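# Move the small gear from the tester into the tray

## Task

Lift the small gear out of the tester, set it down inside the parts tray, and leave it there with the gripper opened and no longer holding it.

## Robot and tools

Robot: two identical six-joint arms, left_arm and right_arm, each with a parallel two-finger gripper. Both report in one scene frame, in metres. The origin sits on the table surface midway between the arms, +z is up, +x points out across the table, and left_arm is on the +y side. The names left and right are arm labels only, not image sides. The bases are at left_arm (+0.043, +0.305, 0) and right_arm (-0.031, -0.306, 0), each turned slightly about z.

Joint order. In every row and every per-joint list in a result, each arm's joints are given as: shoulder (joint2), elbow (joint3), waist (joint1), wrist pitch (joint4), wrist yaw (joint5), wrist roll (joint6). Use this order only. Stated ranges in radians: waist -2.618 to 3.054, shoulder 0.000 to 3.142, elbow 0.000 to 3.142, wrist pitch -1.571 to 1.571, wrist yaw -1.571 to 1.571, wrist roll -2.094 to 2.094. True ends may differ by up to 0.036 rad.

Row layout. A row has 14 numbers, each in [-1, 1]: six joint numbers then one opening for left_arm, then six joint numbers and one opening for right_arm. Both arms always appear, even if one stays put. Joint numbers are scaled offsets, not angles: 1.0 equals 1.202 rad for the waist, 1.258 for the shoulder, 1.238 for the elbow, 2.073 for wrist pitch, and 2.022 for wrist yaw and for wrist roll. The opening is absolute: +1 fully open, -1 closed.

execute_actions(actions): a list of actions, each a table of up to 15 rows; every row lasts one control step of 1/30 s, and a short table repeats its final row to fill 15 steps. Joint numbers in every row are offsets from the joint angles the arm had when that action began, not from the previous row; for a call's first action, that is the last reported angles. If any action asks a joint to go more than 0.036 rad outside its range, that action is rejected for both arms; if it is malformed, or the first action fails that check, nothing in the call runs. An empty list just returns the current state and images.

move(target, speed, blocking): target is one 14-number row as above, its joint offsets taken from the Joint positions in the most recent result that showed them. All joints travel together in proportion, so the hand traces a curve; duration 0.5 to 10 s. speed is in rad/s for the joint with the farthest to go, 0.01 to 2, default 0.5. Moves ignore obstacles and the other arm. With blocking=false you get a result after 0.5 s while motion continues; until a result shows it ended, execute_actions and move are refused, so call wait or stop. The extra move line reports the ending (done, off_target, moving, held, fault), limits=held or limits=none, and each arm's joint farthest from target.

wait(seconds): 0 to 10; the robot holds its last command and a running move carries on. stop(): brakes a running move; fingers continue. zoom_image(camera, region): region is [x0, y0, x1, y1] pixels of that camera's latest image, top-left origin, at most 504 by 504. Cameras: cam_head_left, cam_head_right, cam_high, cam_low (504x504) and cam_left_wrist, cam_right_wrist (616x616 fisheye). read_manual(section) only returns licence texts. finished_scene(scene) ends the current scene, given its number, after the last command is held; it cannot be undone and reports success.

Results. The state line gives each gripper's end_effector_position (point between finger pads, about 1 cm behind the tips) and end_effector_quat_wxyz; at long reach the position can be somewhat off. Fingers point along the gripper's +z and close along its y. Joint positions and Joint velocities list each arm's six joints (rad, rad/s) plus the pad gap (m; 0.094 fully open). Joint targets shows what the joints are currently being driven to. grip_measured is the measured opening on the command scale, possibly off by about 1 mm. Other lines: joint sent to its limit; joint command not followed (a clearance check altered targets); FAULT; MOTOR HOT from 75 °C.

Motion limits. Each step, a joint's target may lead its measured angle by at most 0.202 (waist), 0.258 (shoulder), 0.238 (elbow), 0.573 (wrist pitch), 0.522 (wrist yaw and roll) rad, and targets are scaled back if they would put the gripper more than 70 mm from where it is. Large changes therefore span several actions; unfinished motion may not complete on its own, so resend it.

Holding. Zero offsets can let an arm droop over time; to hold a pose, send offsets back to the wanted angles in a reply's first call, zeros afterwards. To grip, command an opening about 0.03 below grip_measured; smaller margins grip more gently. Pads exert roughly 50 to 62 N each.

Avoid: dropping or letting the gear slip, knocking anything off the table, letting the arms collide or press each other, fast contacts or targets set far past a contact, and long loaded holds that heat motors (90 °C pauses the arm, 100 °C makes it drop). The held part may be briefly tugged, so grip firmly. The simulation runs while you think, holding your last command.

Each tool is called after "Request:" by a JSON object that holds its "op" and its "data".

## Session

Request:
{"op": "execute_actions", "data": {"actions": []}}

Scene clock: 0.00 s.
left_arm: end_effector_position=(+0.5688, +0.5079, +0.1008) grip_measured=+1.000 end_effector_quat_wxyz=(+0.108, -0.123, +0.718, +0.677) | right_arm: end_effector_position=(+0.1895, -0.1757, +0.1098) grip_measured=+1.000 end_effector_quat_wxyz=(+0.096, +0.140, +0.931, +0.324)
Joint names: [shoulder, elbow, waist, wrist pitch, wrist yaw, wrist roll]
Joint positions: left_arm=[ 2.642  2.112 -0.036 -0.525 -1.501  0.189  0.094] | right_arm=[ 1.086  0.683  0.355 -0.74  -0.558  0.573  0.094]
Joint velocities: left_arm=[-0.012  0.002 -0.002  0.022  0.051  0.022  0.   ] | right_arm=[ 0.007  0.007 -0.002  0.022 -0.11  -0.022  0.   ]
Motor temperatures (°C, as the motors report them): left_arm=[23 24 25 26 24 23] | right_arm=[26 25 24 24 22 25]
Joint targets: left_arm=[2.623 2.124 -0.036 -0.523 -1.518 0.185] | right_arm=[1.079 0.695 0.355 -0.734 -0.564 0.567]
camera_calibration (this result's frames):
cam_left_wrist: T_world_to_cam=[[0.624293, -0.0646552, -0.77851, -0.249085], [-0.686879, -0.520116, -0.507618, 0.747318], [-0.372095, 0.851645, -0.369115, -0.0866553], [0, 0, 0, 1]] pos_world=[0.636575, 0.446387, 0.153451]
cam_right_wrist: T_world_to_cam=[[0.0736614, -0.78691, -0.612655, -0.0854481], [-0.967832, -0.204598, 0.146426, 0.175743], [-0.240572, 0.582162, -0.776668, 0.35862], [0, 0, 0, 1]] pos_world=[0.262658, -0.240058, 0.200445]

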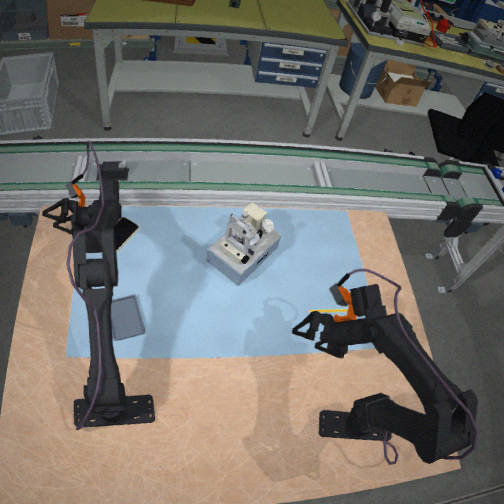

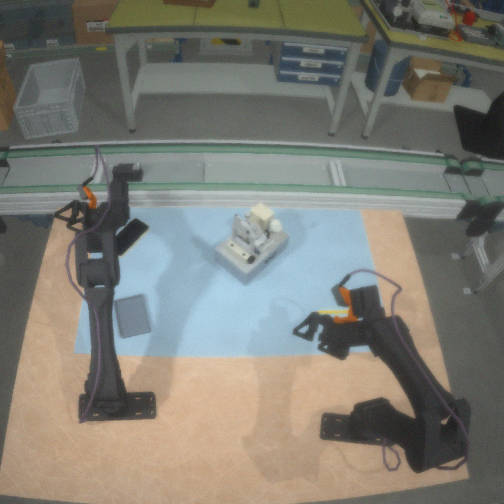

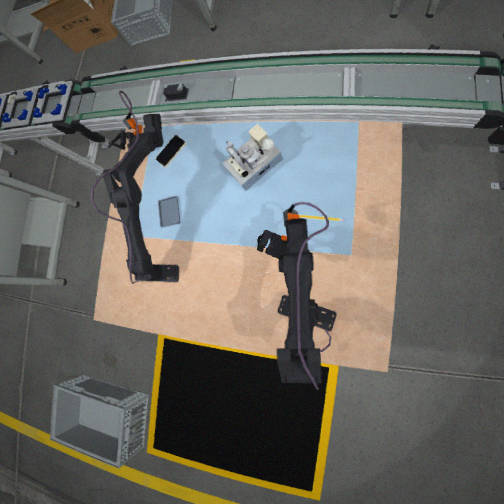

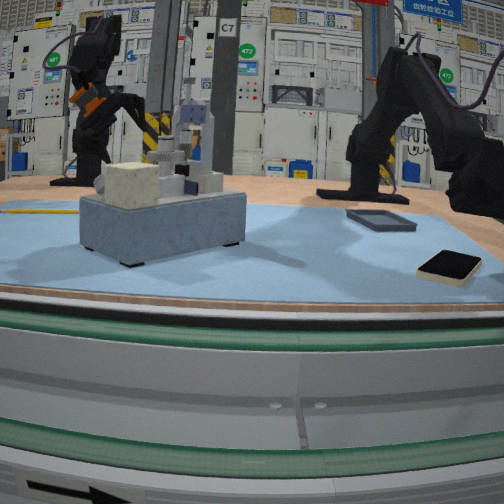

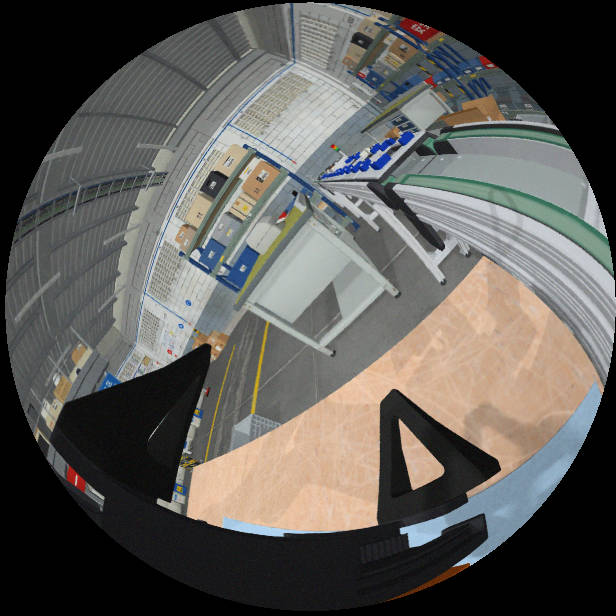

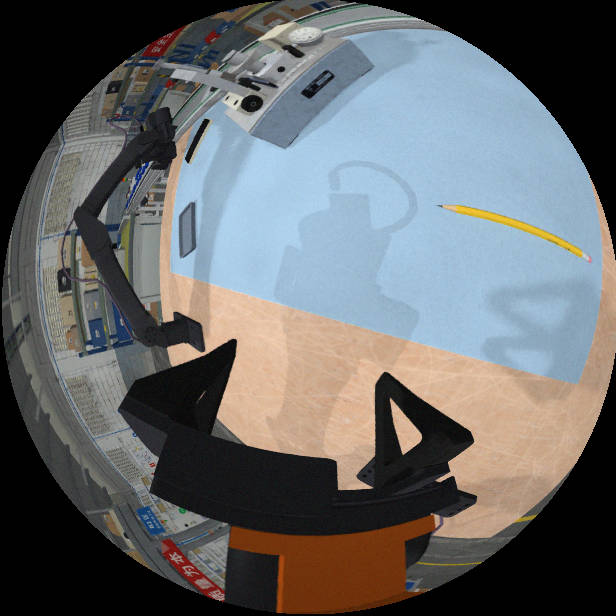

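Request:
{"op": "zoom_image", "data": {"camera": "cam_low", "region": [80, 60, 280, 270]}}

Request:
{"op": "zoom_image", "data": {"camera": "cam_high", "region": [205, 120, 295, 200]}}

Request:
{"op": "zoom_image", "data": {"camera": "cam_head_left", "region": [190, 200, 300, 295]}}

Region (80, 60, 280, 270) of cam_low's 504x504 image, scaled by 2.400, with more detail than that image has; it fills the left 480 columns of this view, and the rest is white.

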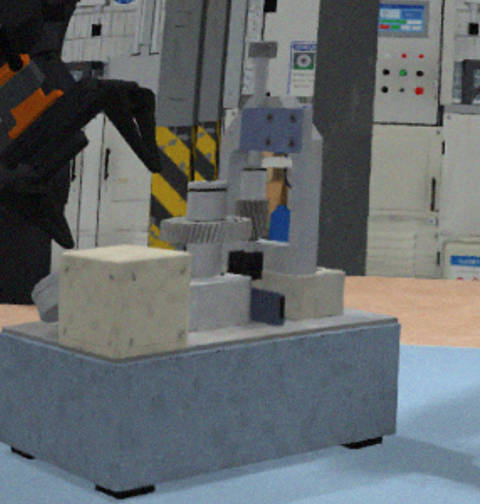

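Region (205, 120, 295, 200) of cam_high's 504x504 image, scaled by 5.600, with more detail than that image has.

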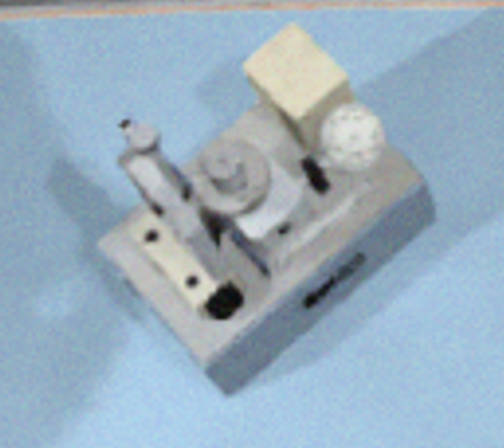

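Region (190, 200, 300, 295) of cam_head_left's 504x504 image, scaled by 4.582, with more detail than that image has; it fills the top 435 rows of this view, and the rest is white.

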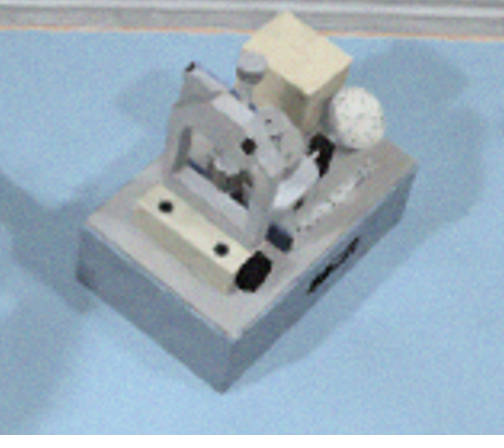

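Request:
{"op": "move", "data": {"target": [-0.8,-0.8,-0.2,0.2,0.78,-0.08,-0.35,0.4,0.9,0.284,-0.077,0.276,-0.283,0.2], "speed": 1.0}}

Scene clock: 3.07 s.
left_arm: end_effector_position=(+0.5119, +0.2041, +0.1533) grip_measured=-0.347 end_effector_quat_wxyz=(+0.430, +0.115, +0.893, -0.064) | right_arm: end_effector_position=(+0.3575, -0.0983, +0.3269) grip_measured=+0.203 end_effector_quat_wxyz=(+0.406, -0.216, +0.882, +0.106)
Joint names: [shoulder, elbow, waist, wrist pitch, wrist yaw, wrist roll]
Joint positions: left_arm=[ 1.661  1.125 -0.27  -0.137  0.069  0.034  0.031] | right_arm=[ 1.579  1.77   0.689 -0.896 -0.009  0.007  0.057]
Joint velocities: left_arm=[ 0.017 -0.032 -0.012  0.037  0.022 -0.037  0.001] | right_arm=[-0.002 -0.002  0.002 -0.051  0.007 -0.007 -0.   ]
Motor temperatures (°C, as the motors report them): left_arm=[25 24 25 26 24 23] | right_arm=[26 26 24 25 22 25]
Joint targets: left_arm=[1.636 1.121 -0.276 -0.111 0.077 0.027] | right_arm=[1.589 1.797 0.697 -0.899 0.000 0.000]
move: off_target (left_arm, right_arm); limits=none; left_arm: farthest joint: the wrist pitch, 0.026 radians from its target (0.415 radians at the start); right_arm: farthest joint: the elbow, 0.028 radians from its target (1.114 radians at the start)
camera_calibration (this result's frames):
cam_left_wrist: T_world_to_cam=[[-0.0584808, -0.953377, 0.296061, 0.173928], [-0.937107, -0.0497995, -0.345472, 0.584081], [0.344108, -0.297644, -0.890504, 0.118188], [0, 0, 0, 1]] pos_world=[0.516848, 0.230084, 0.255537]
cam_right_wrist: T_world_to_cam=[[0.631351, -0.756979, 0.16846, -0.355706], [-0.691623, -0.647883, -0.319228, 0.332272], [0.350791, 0.0850339, -0.932585, 0.313215], [0, 0, 0, 1]] pos_world=[0.344509, -0.0806223, 0.458093]

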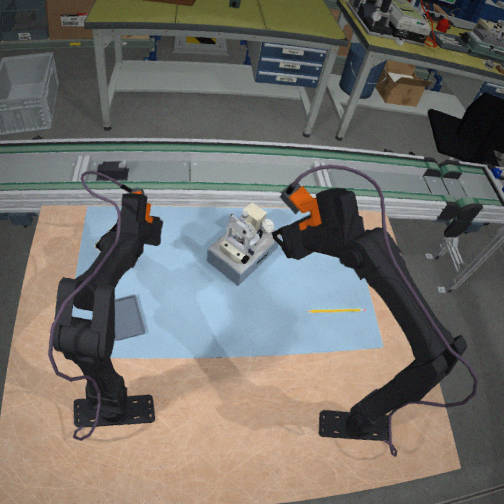

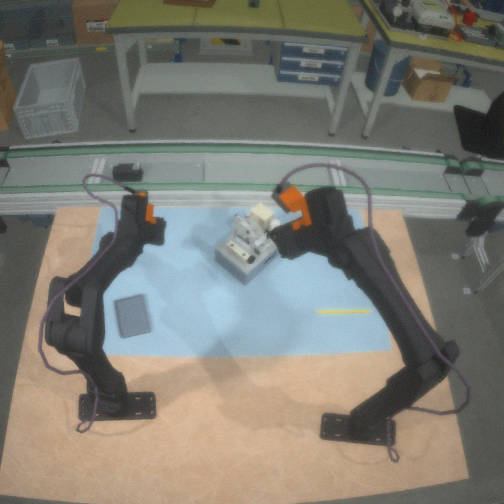

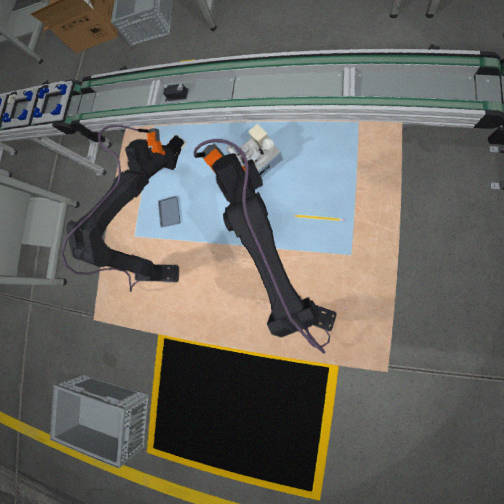

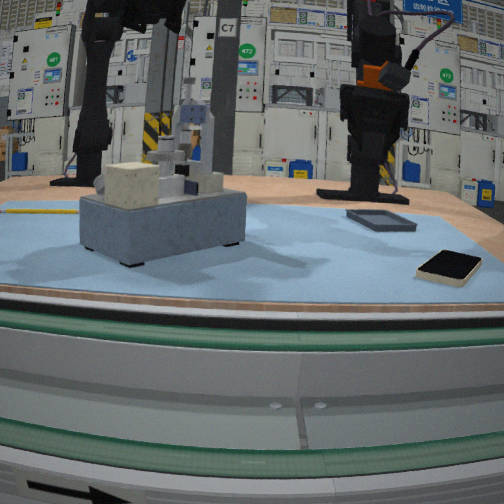

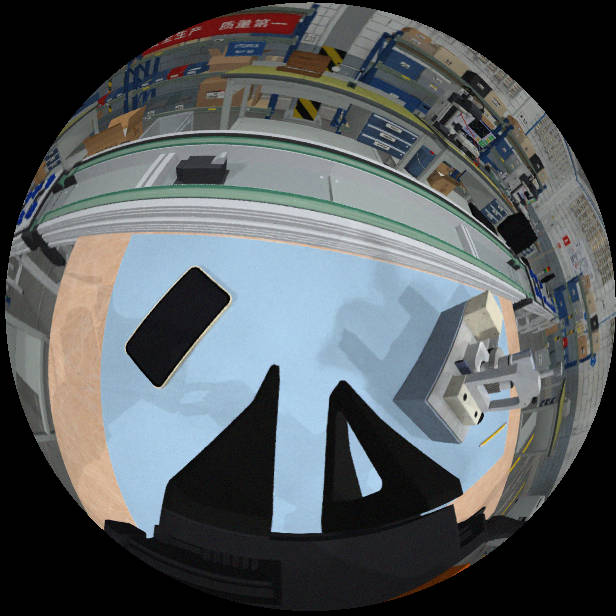

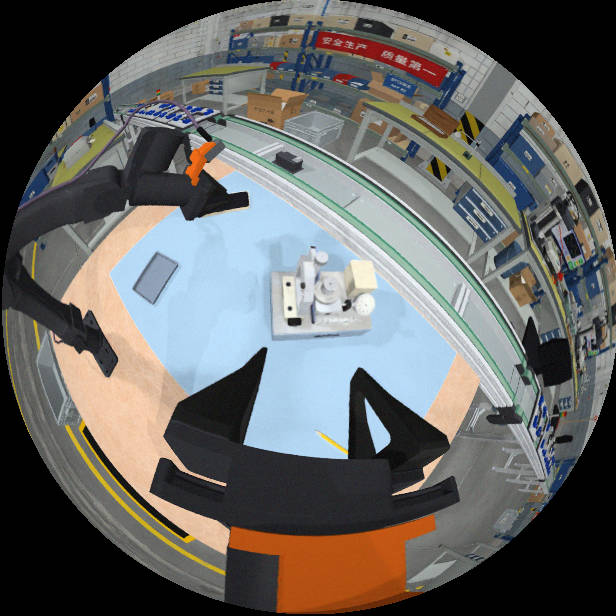

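Request:
{"op": "move", "data": {"target": [-0.023,-0.295,-0.358,0.331,0,0,-0.35,0.4,0.267,0.008,0.05,0,0,0.2], "speed": 0.6}}

Request:
{"op": "zoom_image", "data": {"camera": "cam_low", "region": [100, 20, 280, 200]}}

Scene clock: 5.27 s.
left_arm: end_effector_position=(+0.4241, +0.0225, +0.1357) grip_measured=-0.347 end_effector_quat_wxyz=(+0.530, +0.282, +0.777, -0.188) | right_arm: end_effector_position=(+0.4679, -0.0403, +0.2196) grip_measured=+0.203 end_effector_quat_wxyz=(+0.351, -0.222, +0.905, +0.092)
Joint names: [shoulder, elbow, waist, wrist pitch, wrist yaw, wrist roll]
Joint positions: left_arm=[ 1.661  0.762 -0.696  0.523  0.069  0.034  0.031] | right_arm=[ 2.091  2.071  0.689 -0.809 -0.009  0.007  0.057]
Joint velocities: left_arm=[ 0.007  0.022 -0.002  0.022 -0.081  0.007 -0.001] | right_arm=[ 0.012  0.002 -0.012 -0.066 -0.022  0.007 -0.   ]
Motor temperatures (°C, as the motors report them): left_arm=[25 24 25 27 24 23] | right_arm=[26 26 24 25 22 25]
Joint targets: left_arm=[1.632 0.760 -0.700 0.550 0.069 0.034] | right_arm=[2.082 2.100 0.698 -0.792 -0.009 0.007]
move: off_target (left_arm, right_arm); limits=none; left_arm: farthest joint: the shoulder, 0.029 radians from its target (0.029 radians at the start); right_arm: farthest joint: the elbow, 0.030 radians from its target (0.331 radians at the start)
camera_calibration (this result's frames):
cam_left_wrist: T_world_to_cam=[[-0.522003, -0.79113, 0.318788, 0.190693], [-0.759321, 0.260785, -0.596174, 0.43837], [0.388516, -0.553267, -0.736852, 0.0447231], [0, 0, 0, 1]] pos_world=[0.415031, 0.0612868, 0.233509]
cam_right_wrist: T_world_to_cam=[[0.648127, -0.748181, 0.14197, -0.365149], [-0.720434, -0.662816, -0.204084, 0.399525], [0.246792, 0.0299925, -0.968604, 0.22392], [0, 0, 0, 1]] pos_world=[0.469232, -0.0151017, 0.350266]

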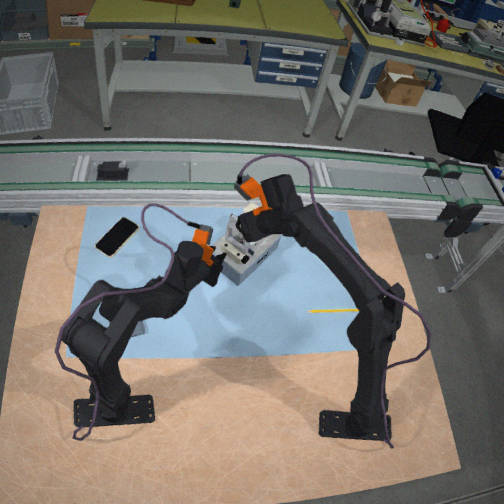

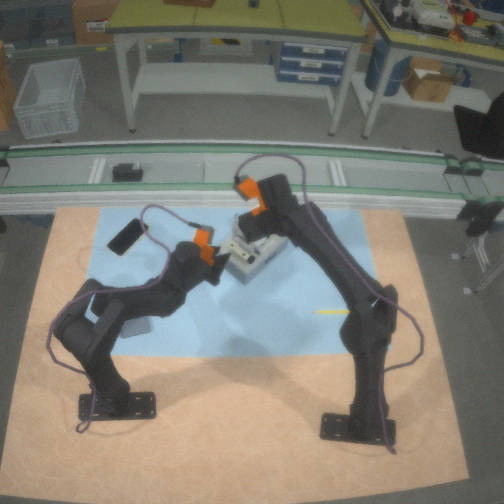

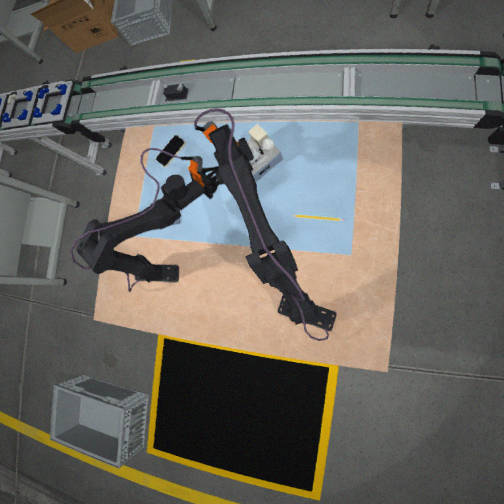

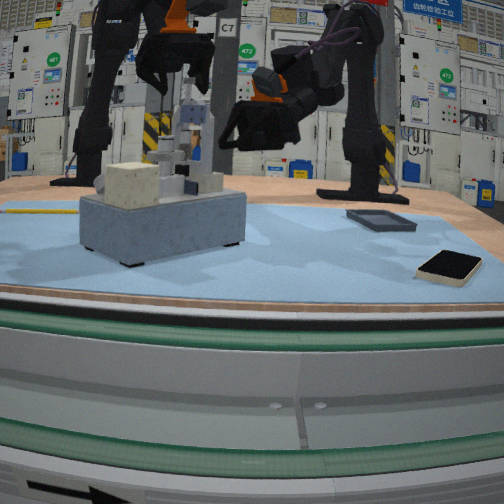

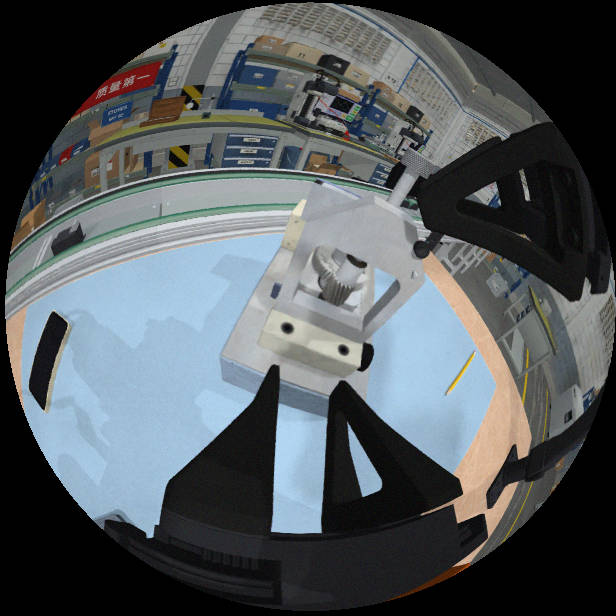

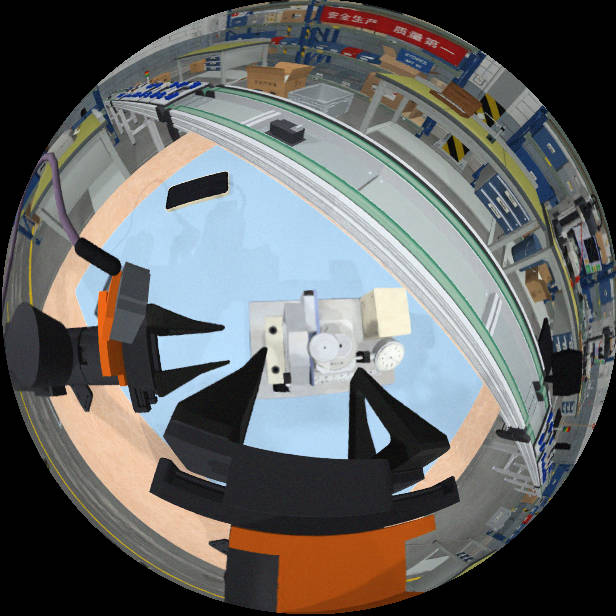

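Region (100, 20, 280, 200) of cam_low's 504x504 image, scaled by 2.800, with more detail than that image has.

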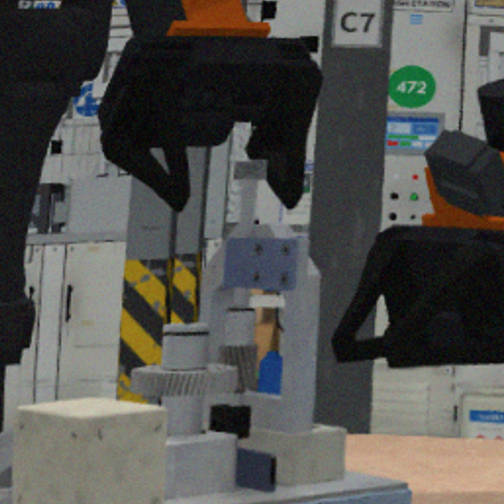

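Request:
{"op": "move", "data": {"target": [-0.023,0,-0.02,0.01,0,0,-0.35,0.033,0.088,0.008,0.009,0,0,0.2], "speed": 0.2}}

Request:
{"op": "move", "data": {"target": [-0.023,0,-0.005,0.01,0,0,-0.35,0,0.024,0,0.009,0,0,-0.78], "speed": 0.2}}

Request:
{"op": "zoom_image", "data": {"camera": "cam_low", "region": [100, 20, 280, 200]}}

Scene clock: 6.33 s.
left_arm: end_effector_position=(+0.4200, +0.0170, +0.1358) grip_measured=-0.347 end_effector_quat_wxyz=(+0.529, +0.287, +0.775, -0.192) | right_arm: end_effector_position=(+0.4807, -0.0336, +0.2331) grip_measured=+0.203 end_effector_quat_wxyz=(+0.372, -0.220, +0.897, +0.097)
Joint names: [shoulder, elbow, waist, wrist pitch, wrist yaw, wrist roll]
Joint positions: left_arm=[ 1.661  0.762 -0.711  0.523  0.069  0.034  0.031] | right_arm=[ 2.129  2.151  0.689 -0.804 -0.009  0.007  0.057]
Joint velocities: left_arm=[-0.022  0.007 -0.002 -0.081  0.051 -0.022 -0.001] | right_arm=[-0.012 -0.012  0.002 -0.007 -0.066 -0.081  0.   ]
Motor temperatures (°C, as the motors report them): left_arm=[25 24 25 27 24 23] | right_arm=[27 27 24 25 22 25]
Joint targets: left_arm=[1.632 0.762 -0.720 0.543 0.069 0.034] | right_arm=[2.132 2.180 0.698 -0.790 -0.009 0.007]
move: off_target (left_arm, right_arm); limits=none; left_arm: farthest joint: the shoulder, 0.029 radians from its target (0.029 radians at the start); right_arm: farthest joint: the elbow, 0.028 radians from its target (0.109 radians at the start)
camera_calibration (this result's frames):
cam_left_wrist: T_world_to_cam=[[-0.533515, -0.783409, 0.318799, 0.188866], [-0.755277, 0.27163, -0.596468, 0.434899], [0.380683, -0.559006, -0.736609, 0.0466898], [0, 0, 0, 1]] pos_world=[0.411458, 0.0559276, 0.233585]
cam_right_wrist: T_world_to_cam=[[0.641962, -0.751422, 0.152478, -0.369921], [-0.710955, -0.657834, -0.248592, 0.421946], [0.287103, 0.0511816, -0.956531, 0.212144], [0, 0, 0, 1]] pos_world=[0.476552, -0.0112542, 0.36422]

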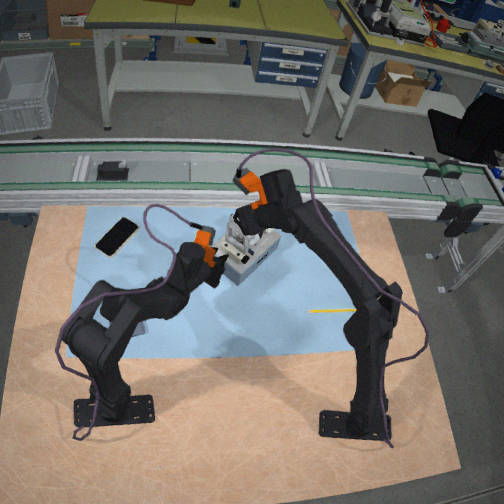

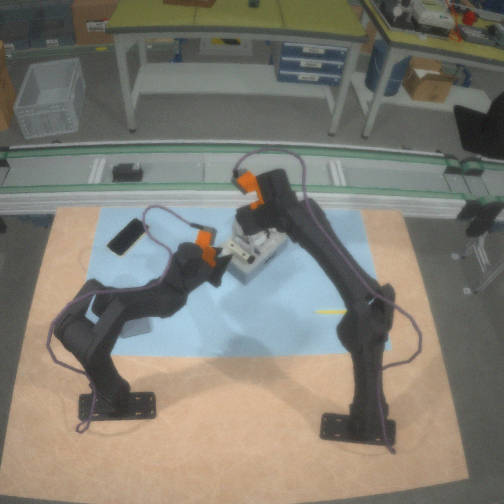

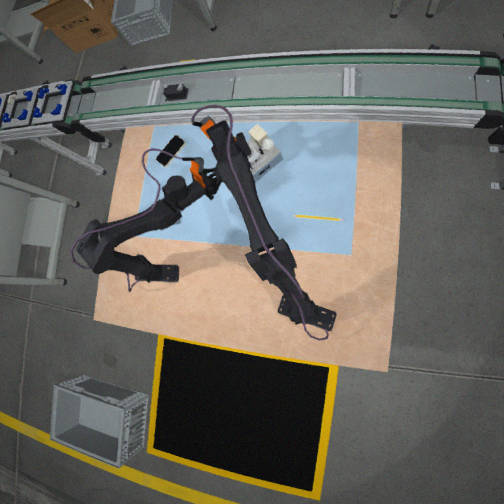

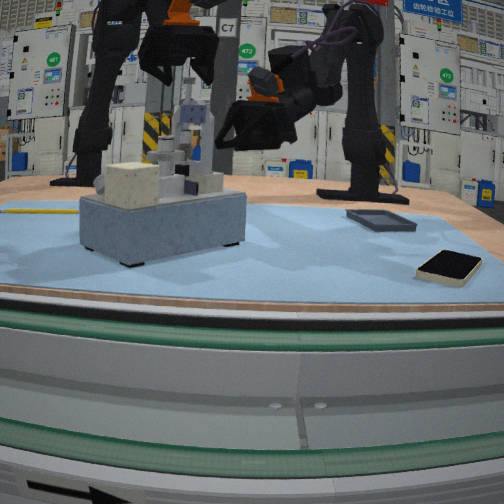

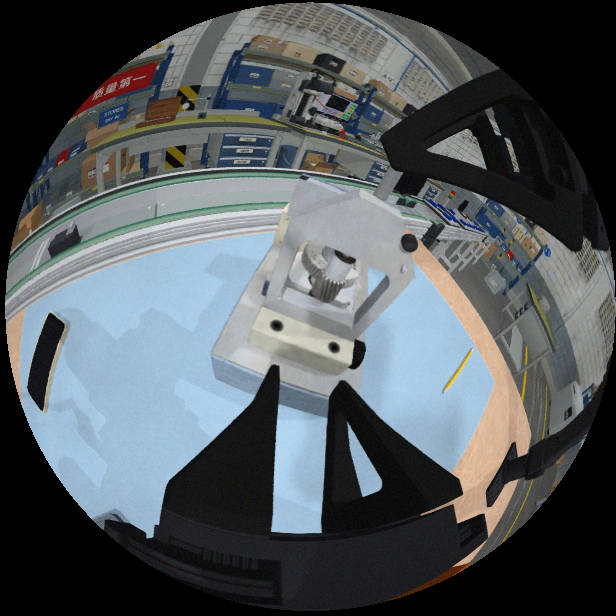

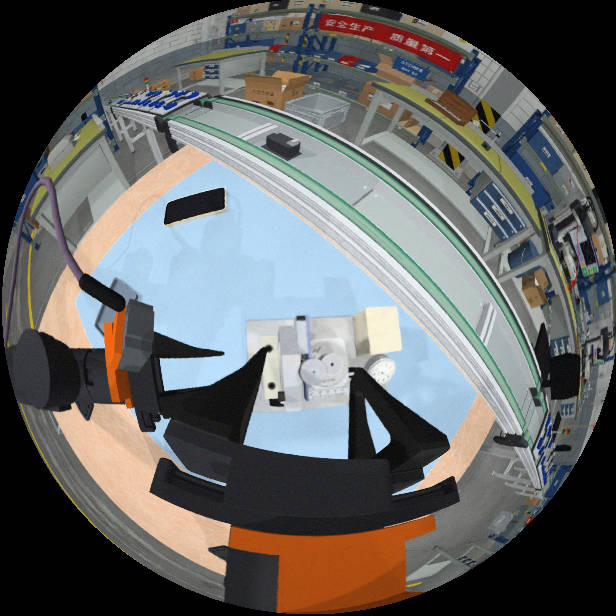

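Scene clock: 7.03 s.
left_arm: end_effector_position=(+0.4200, +0.0170, +0.1358) grip_measured=-0.347 end_effector_quat_wxyz=(+0.529, +0.287, +0.775, -0.192) | right_arm: end_effector_position=(+0.4810, -0.0340, +0.2332) grip_measured=-0.713 end_effector_quat_wxyz=(+0.373, -0.219, +0.897, +0.096)
Joint names: [shoulder, elbow, waist, wrist pitch, wrist yaw, wrist roll]
Joint positions: left_arm=[ 1.661  0.762 -0.711  0.523  0.069  0.034  0.031] | right_arm=[ 2.129  2.151  0.689 -0.804 -0.006  0.007  0.013]
Joint velocities: left_arm=[-0.007  0.012 -0.002  0.007 -0.066  0.022 -0.001] | right_arm=[-0.007  0.002 -0.002 -0.066 -0.037  0.037 -0.001]
Motor temperatures (°C, as the motors report them): left_arm=[25 24 25 27 24 23] | right_arm=[27 27 24 25 22 25]
Joint targets: left_arm=[1.632 0.762 -0.717 0.544 0.069 0.034] | right_arm=[2.129 2.181 0.689 -0.786 -0.009 0.007]
move: off_target (left_arm, right_arm); limits=none; left_arm: farthest joint: the shoulder, 0.029 radians from its target (0.029 radians at the start); right_arm: farthest joint: the elbow, 0.029 radians from its target (0.029 radians at the start)
camera_calibration (this result's frames):
cam_left_wrist: T_world_to_cam=[[-0.533515, -0.783409, 0.318799, 0.188866], [-0.755277, 0.27163, -0.596468, 0.434899], [0.380683, -0.559006, -0.736609, 0.0466898], [0, 0, 0, 1]] pos_world=[0.411458, 0.0559276, 0.233585]
cam_right_wrist: T_world_to_cam=[[0.64035, -0.75241, 0.154374, -0.370105], [-0.7119, -0.656854, -0.248478, 0.422368], [0.288358, 0.049214, -0.956257, 0.211411], [0, 0, 0, 1]] pos_world=[0.476719, -0.0114403, 0.364246]

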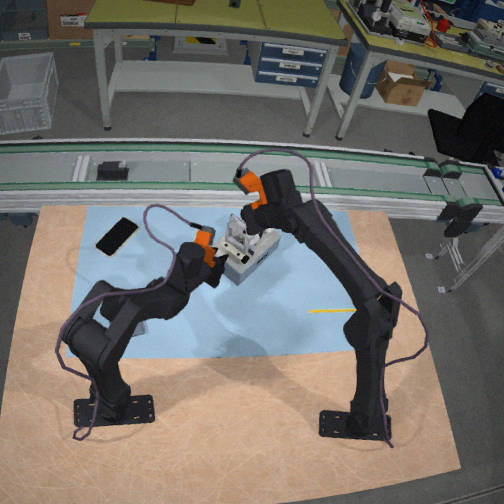

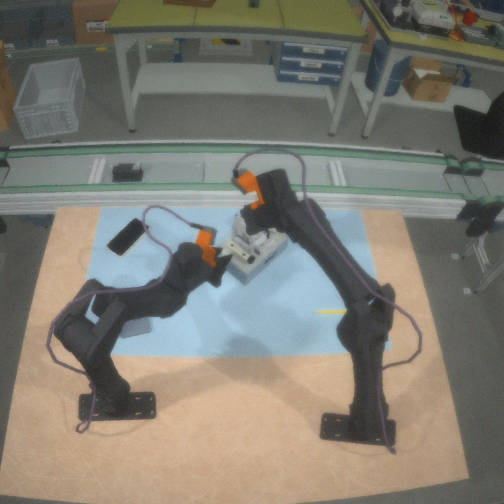

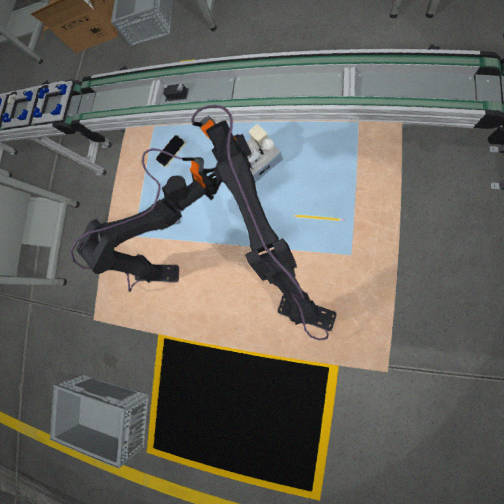

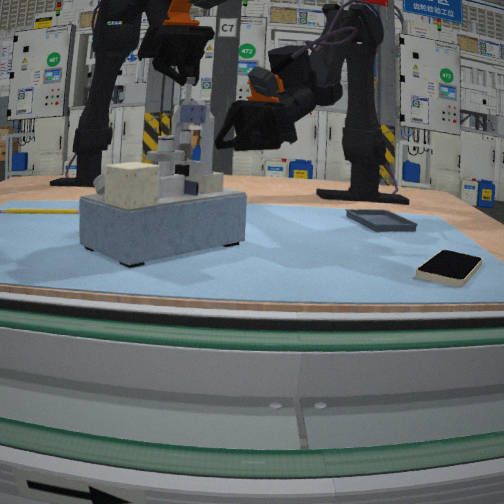

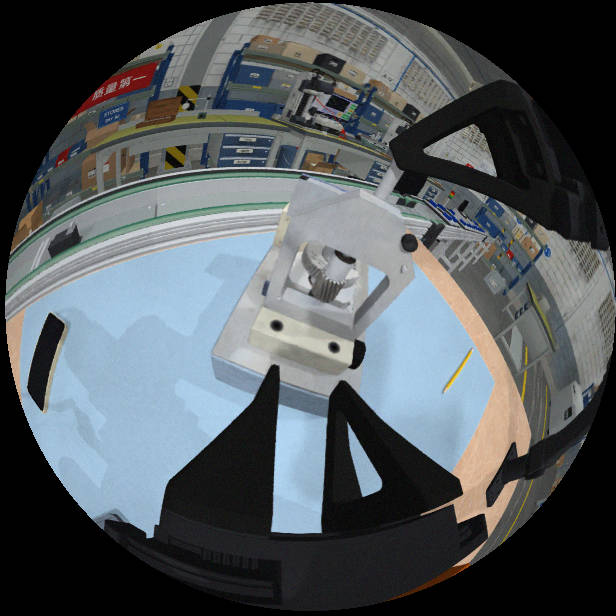

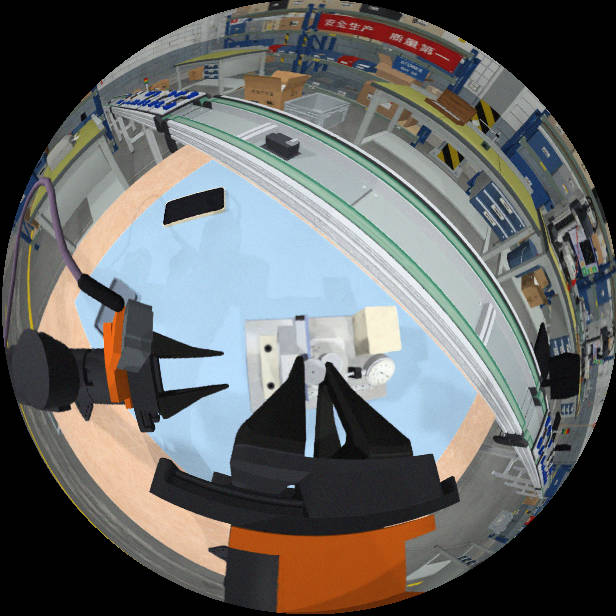

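Region (100, 20, 280, 200) of cam_low's 504x504 image, scaled by 2.800, with more detail than that image has.

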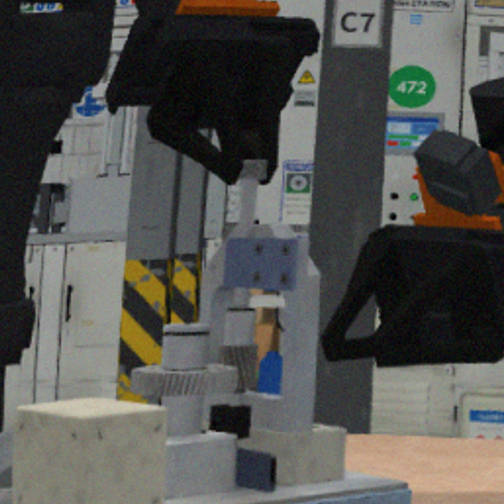

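Request:
{"op": "move", "data": {"target": [0.165,0.16,-0.008,0.025,0,0,-0.35,-0.09,0.085,0,0.03,0,0,-0.8], "speed": 0.12}}

Request:
{"op": "zoom_image", "data": {"camera": "cam_low", "region": [100, 20, 280, 200]}}

Scene clock: 10.90 s.
left_arm: end_effector_position=(+0.4574, -0.0102, +0.1158) grip_measured=-0.347 end_effector_quat_wxyz=(+0.524, +0.288, +0.778, -0.191) | right_arm: end_effector_position=(+0.4811, -0.0339, +0.2407) grip_measured=-0.713 end_effector_quat_wxyz=(+0.377, -0.219, +0.895, +0.097)
Joint names: [shoulder, elbow, waist, wrist pitch, wrist yaw, wrist roll]
Joint positions: left_arm=[ 1.866  0.931 -0.711  0.547  0.069  0.034  0.031] | right_arm=[ 2.129  2.175  0.689 -0.818 -0.006  0.007  0.013]
Joint velocities: left_arm=[-0.002  0.002 -0.012  0.022  0.022 -0.022 -0.   ] | right_arm=[-0.012 -0.002 -0.017 -0.022  0.066  0.007 -0.002]
Motor temperatures (°C, as the motors report them): left_arm=[26 25 25 28 24 23] | right_arm=[30 28 24 26 22 25]
Joint targets: left_arm=[1.868 0.959 -0.720 0.575 0.069 0.034] | right_arm=[2.047 2.234 0.689 -0.763 -0.006 0.007]
move: off_target (left_arm, right_arm); limits=none; left_arm: farthest joint: the elbow, 0.030 radians from its target (0.199 radians at the start); right_arm: farthest joint: the shoulder, 0.113 radians from its target (0.113 radians at the start)
camera_calibration (this result's frames):
cam_left_wrist: T_world_to_cam=[[-0.530566, -0.785553, 0.318443, 0.192561], [-0.760756, 0.275615, -0.587611, 0.460131], [0.373832, -0.554024, -0.743847, 0.00651829], [0, 0, 0, 1]] pos_world=[0.449778, 0.0280593, 0.213907]
cam_right_wrist: T_world_to_cam=[[0.638985, -0.753127, 0.156516, -0.37117], [-0.709678, -0.655686, -0.257747, 0.425536], [0.296741, 0.0536205, -0.953451, 0.213994], [0, 0, 0, 1]] pos_world=[0.475665, -0.0119942, 0.371807]

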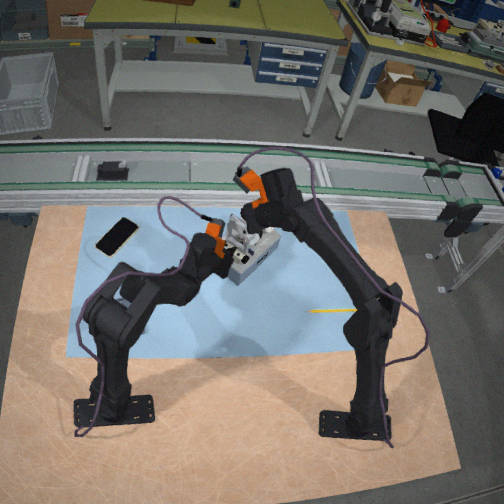

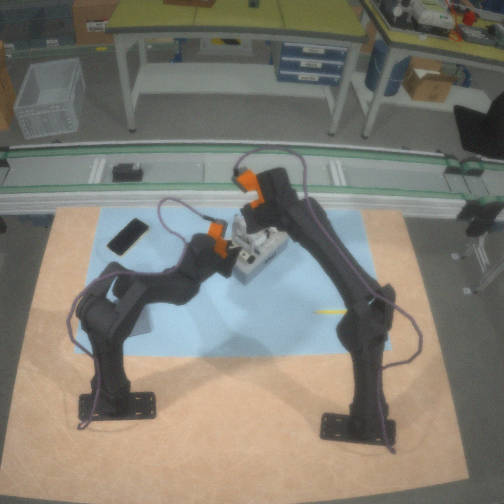

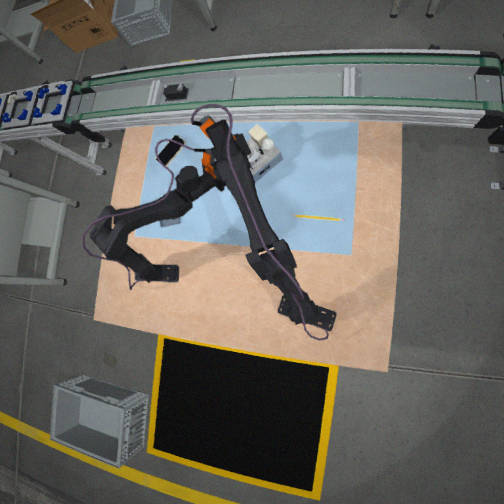

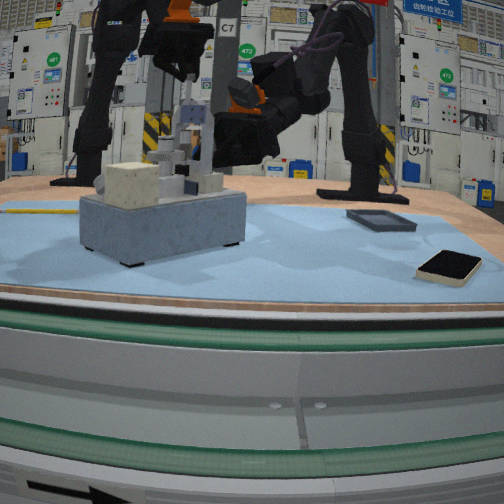

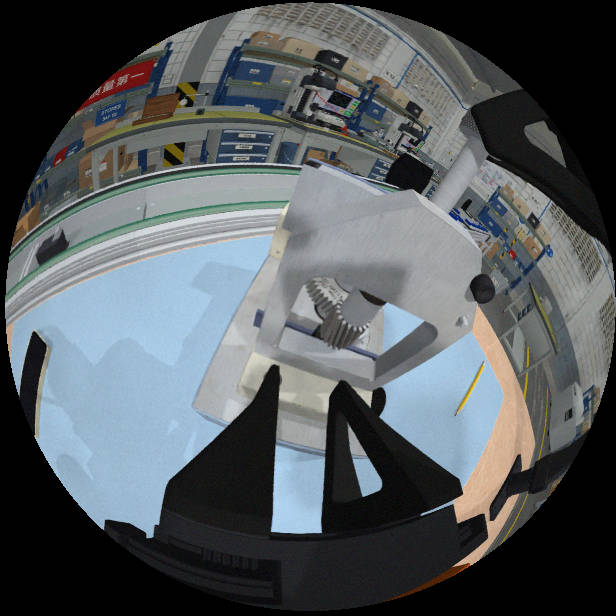

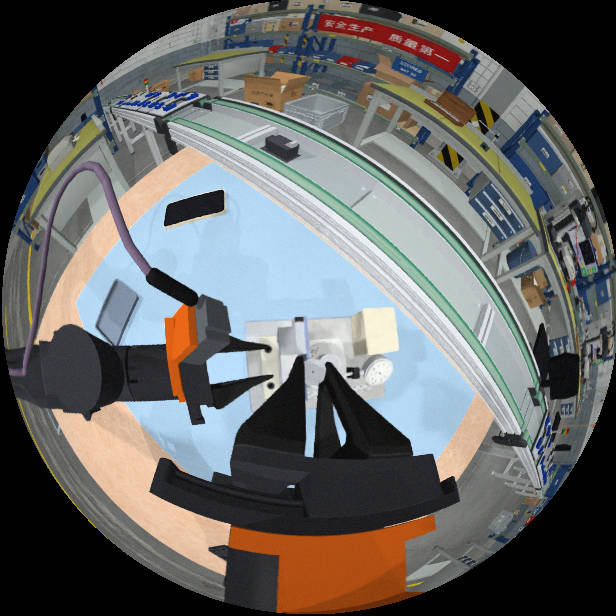

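Region (100, 20, 280, 200) of cam_low's 504x504 image, scaled by 2.800, with more detail than that image has.

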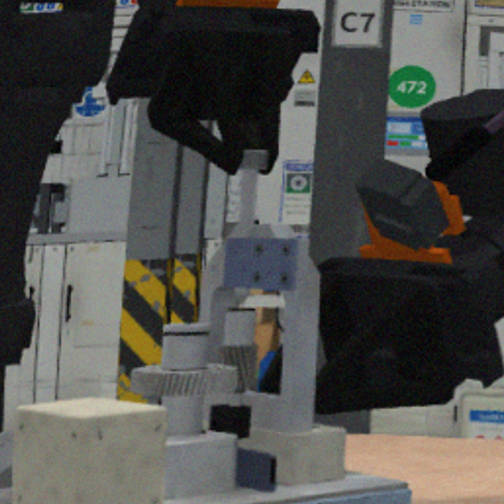

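Request:
{"op": "move", "data": {"target": [0,0.05,-0.035,0.013,0,0,-0.35,-0.08,0.06,0,0.027,0,0,-0.8], "speed": 0.08}}

Scene clock: 12.60 s.
left_arm: end_effector_position=(+0.4537, -0.0286, +0.1303) grip_measured=-0.347 end_effector_quat_wxyz=(+0.535, +0.298, +0.764, -0.203) | right_arm: end_effector_position=(+0.4809, -0.0341, +0.2429) grip_measured=-0.713 end_effector_quat_wxyz=(+0.379, -0.219, +0.894, +0.098)
Joint names: [shoulder, elbow, waist, wrist pitch, wrist yaw, wrist roll]
Joint positions: left_arm=[ 1.866  0.964 -0.743  0.549  0.069  0.034  0.031] | right_arm=[ 2.124  2.174  0.689 -0.816 -0.006  0.007  0.013]
Joint velocities: left_arm=[-0.002 -0.002 -0.007 -0.007  0.007  0.022  0.001] | right_arm=[ 0.002  0.012 -0.007  0.022  0.051  0.037 -0.   ]
Motor temperatures (°C, as the motors report them): left_arm=[26 25 25 28 24 23] | right_arm=[31 28 24 26 22 25]
Joint targets: left_arm=[1.866 0.992 -0.753 0.575 0.069 0.034] | right_arm=[2.044 2.237 0.689 -0.770 -0.006 0.007]
move: off_target (left_arm, right_arm); limits=none; left_arm: farthest joint: the elbow, 0.029 radians from its target (0.062 radians at the start); right_arm: farthest joint: the shoulder, 0.096 radians from its target (0.100 radians at the start)
camera_calibration (this result's frames):
cam_left_wrist: T_world_to_cam=[[-0.564246, -0.761376, 0.31927, 0.187374], [-0.735008, 0.287124, -0.614266, 0.462986], [0.376018, -0.581263, -0.721626, 0.00391512], [0, 0, 0, 1]] pos_world=[0.444551, 0.0120038, 0.227399]
cam_right_wrist: T_world_to_cam=[[0.638069, -0.753628, 0.157836, -0.371413], [-0.708684, -0.654953, -0.262305, 0.426461], [0.301056, 0.0555133, -0.951989, 0.213814], [0, 0, 0, 1]] pos_world=[0.474844, -0.012465, 0.374034]

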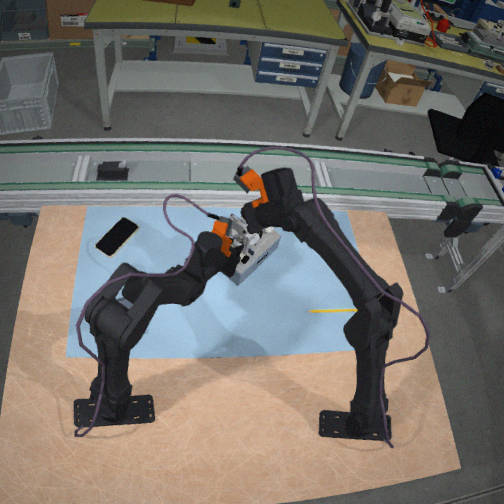

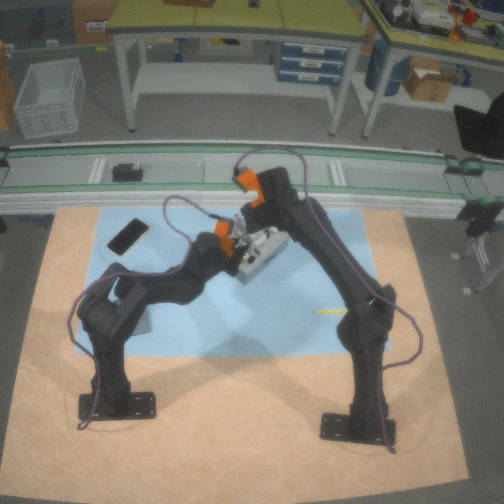

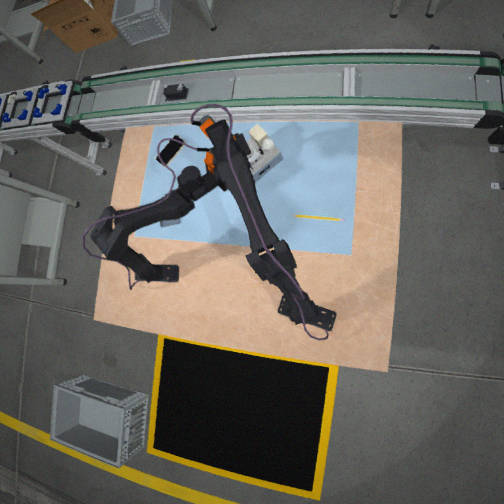

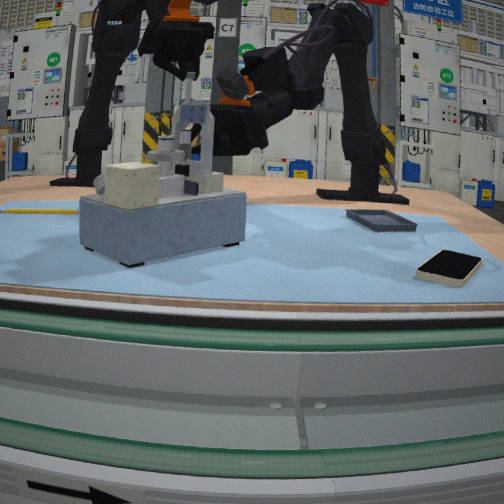

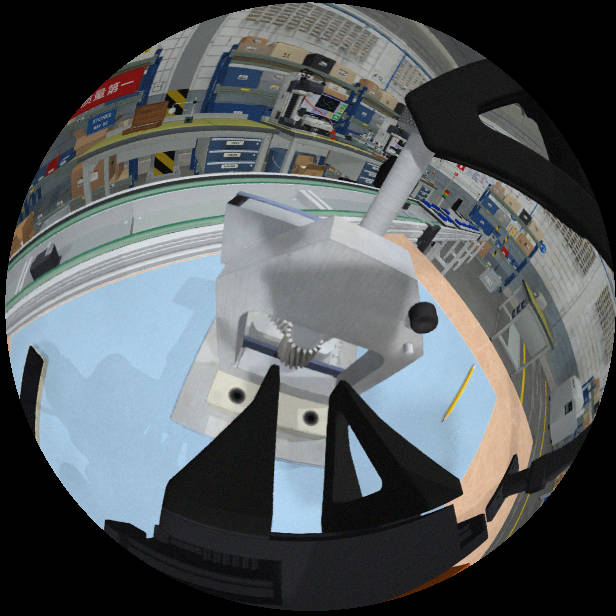

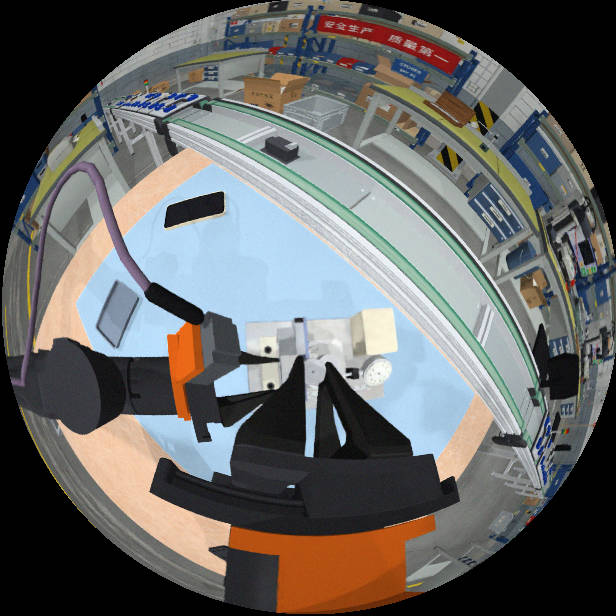

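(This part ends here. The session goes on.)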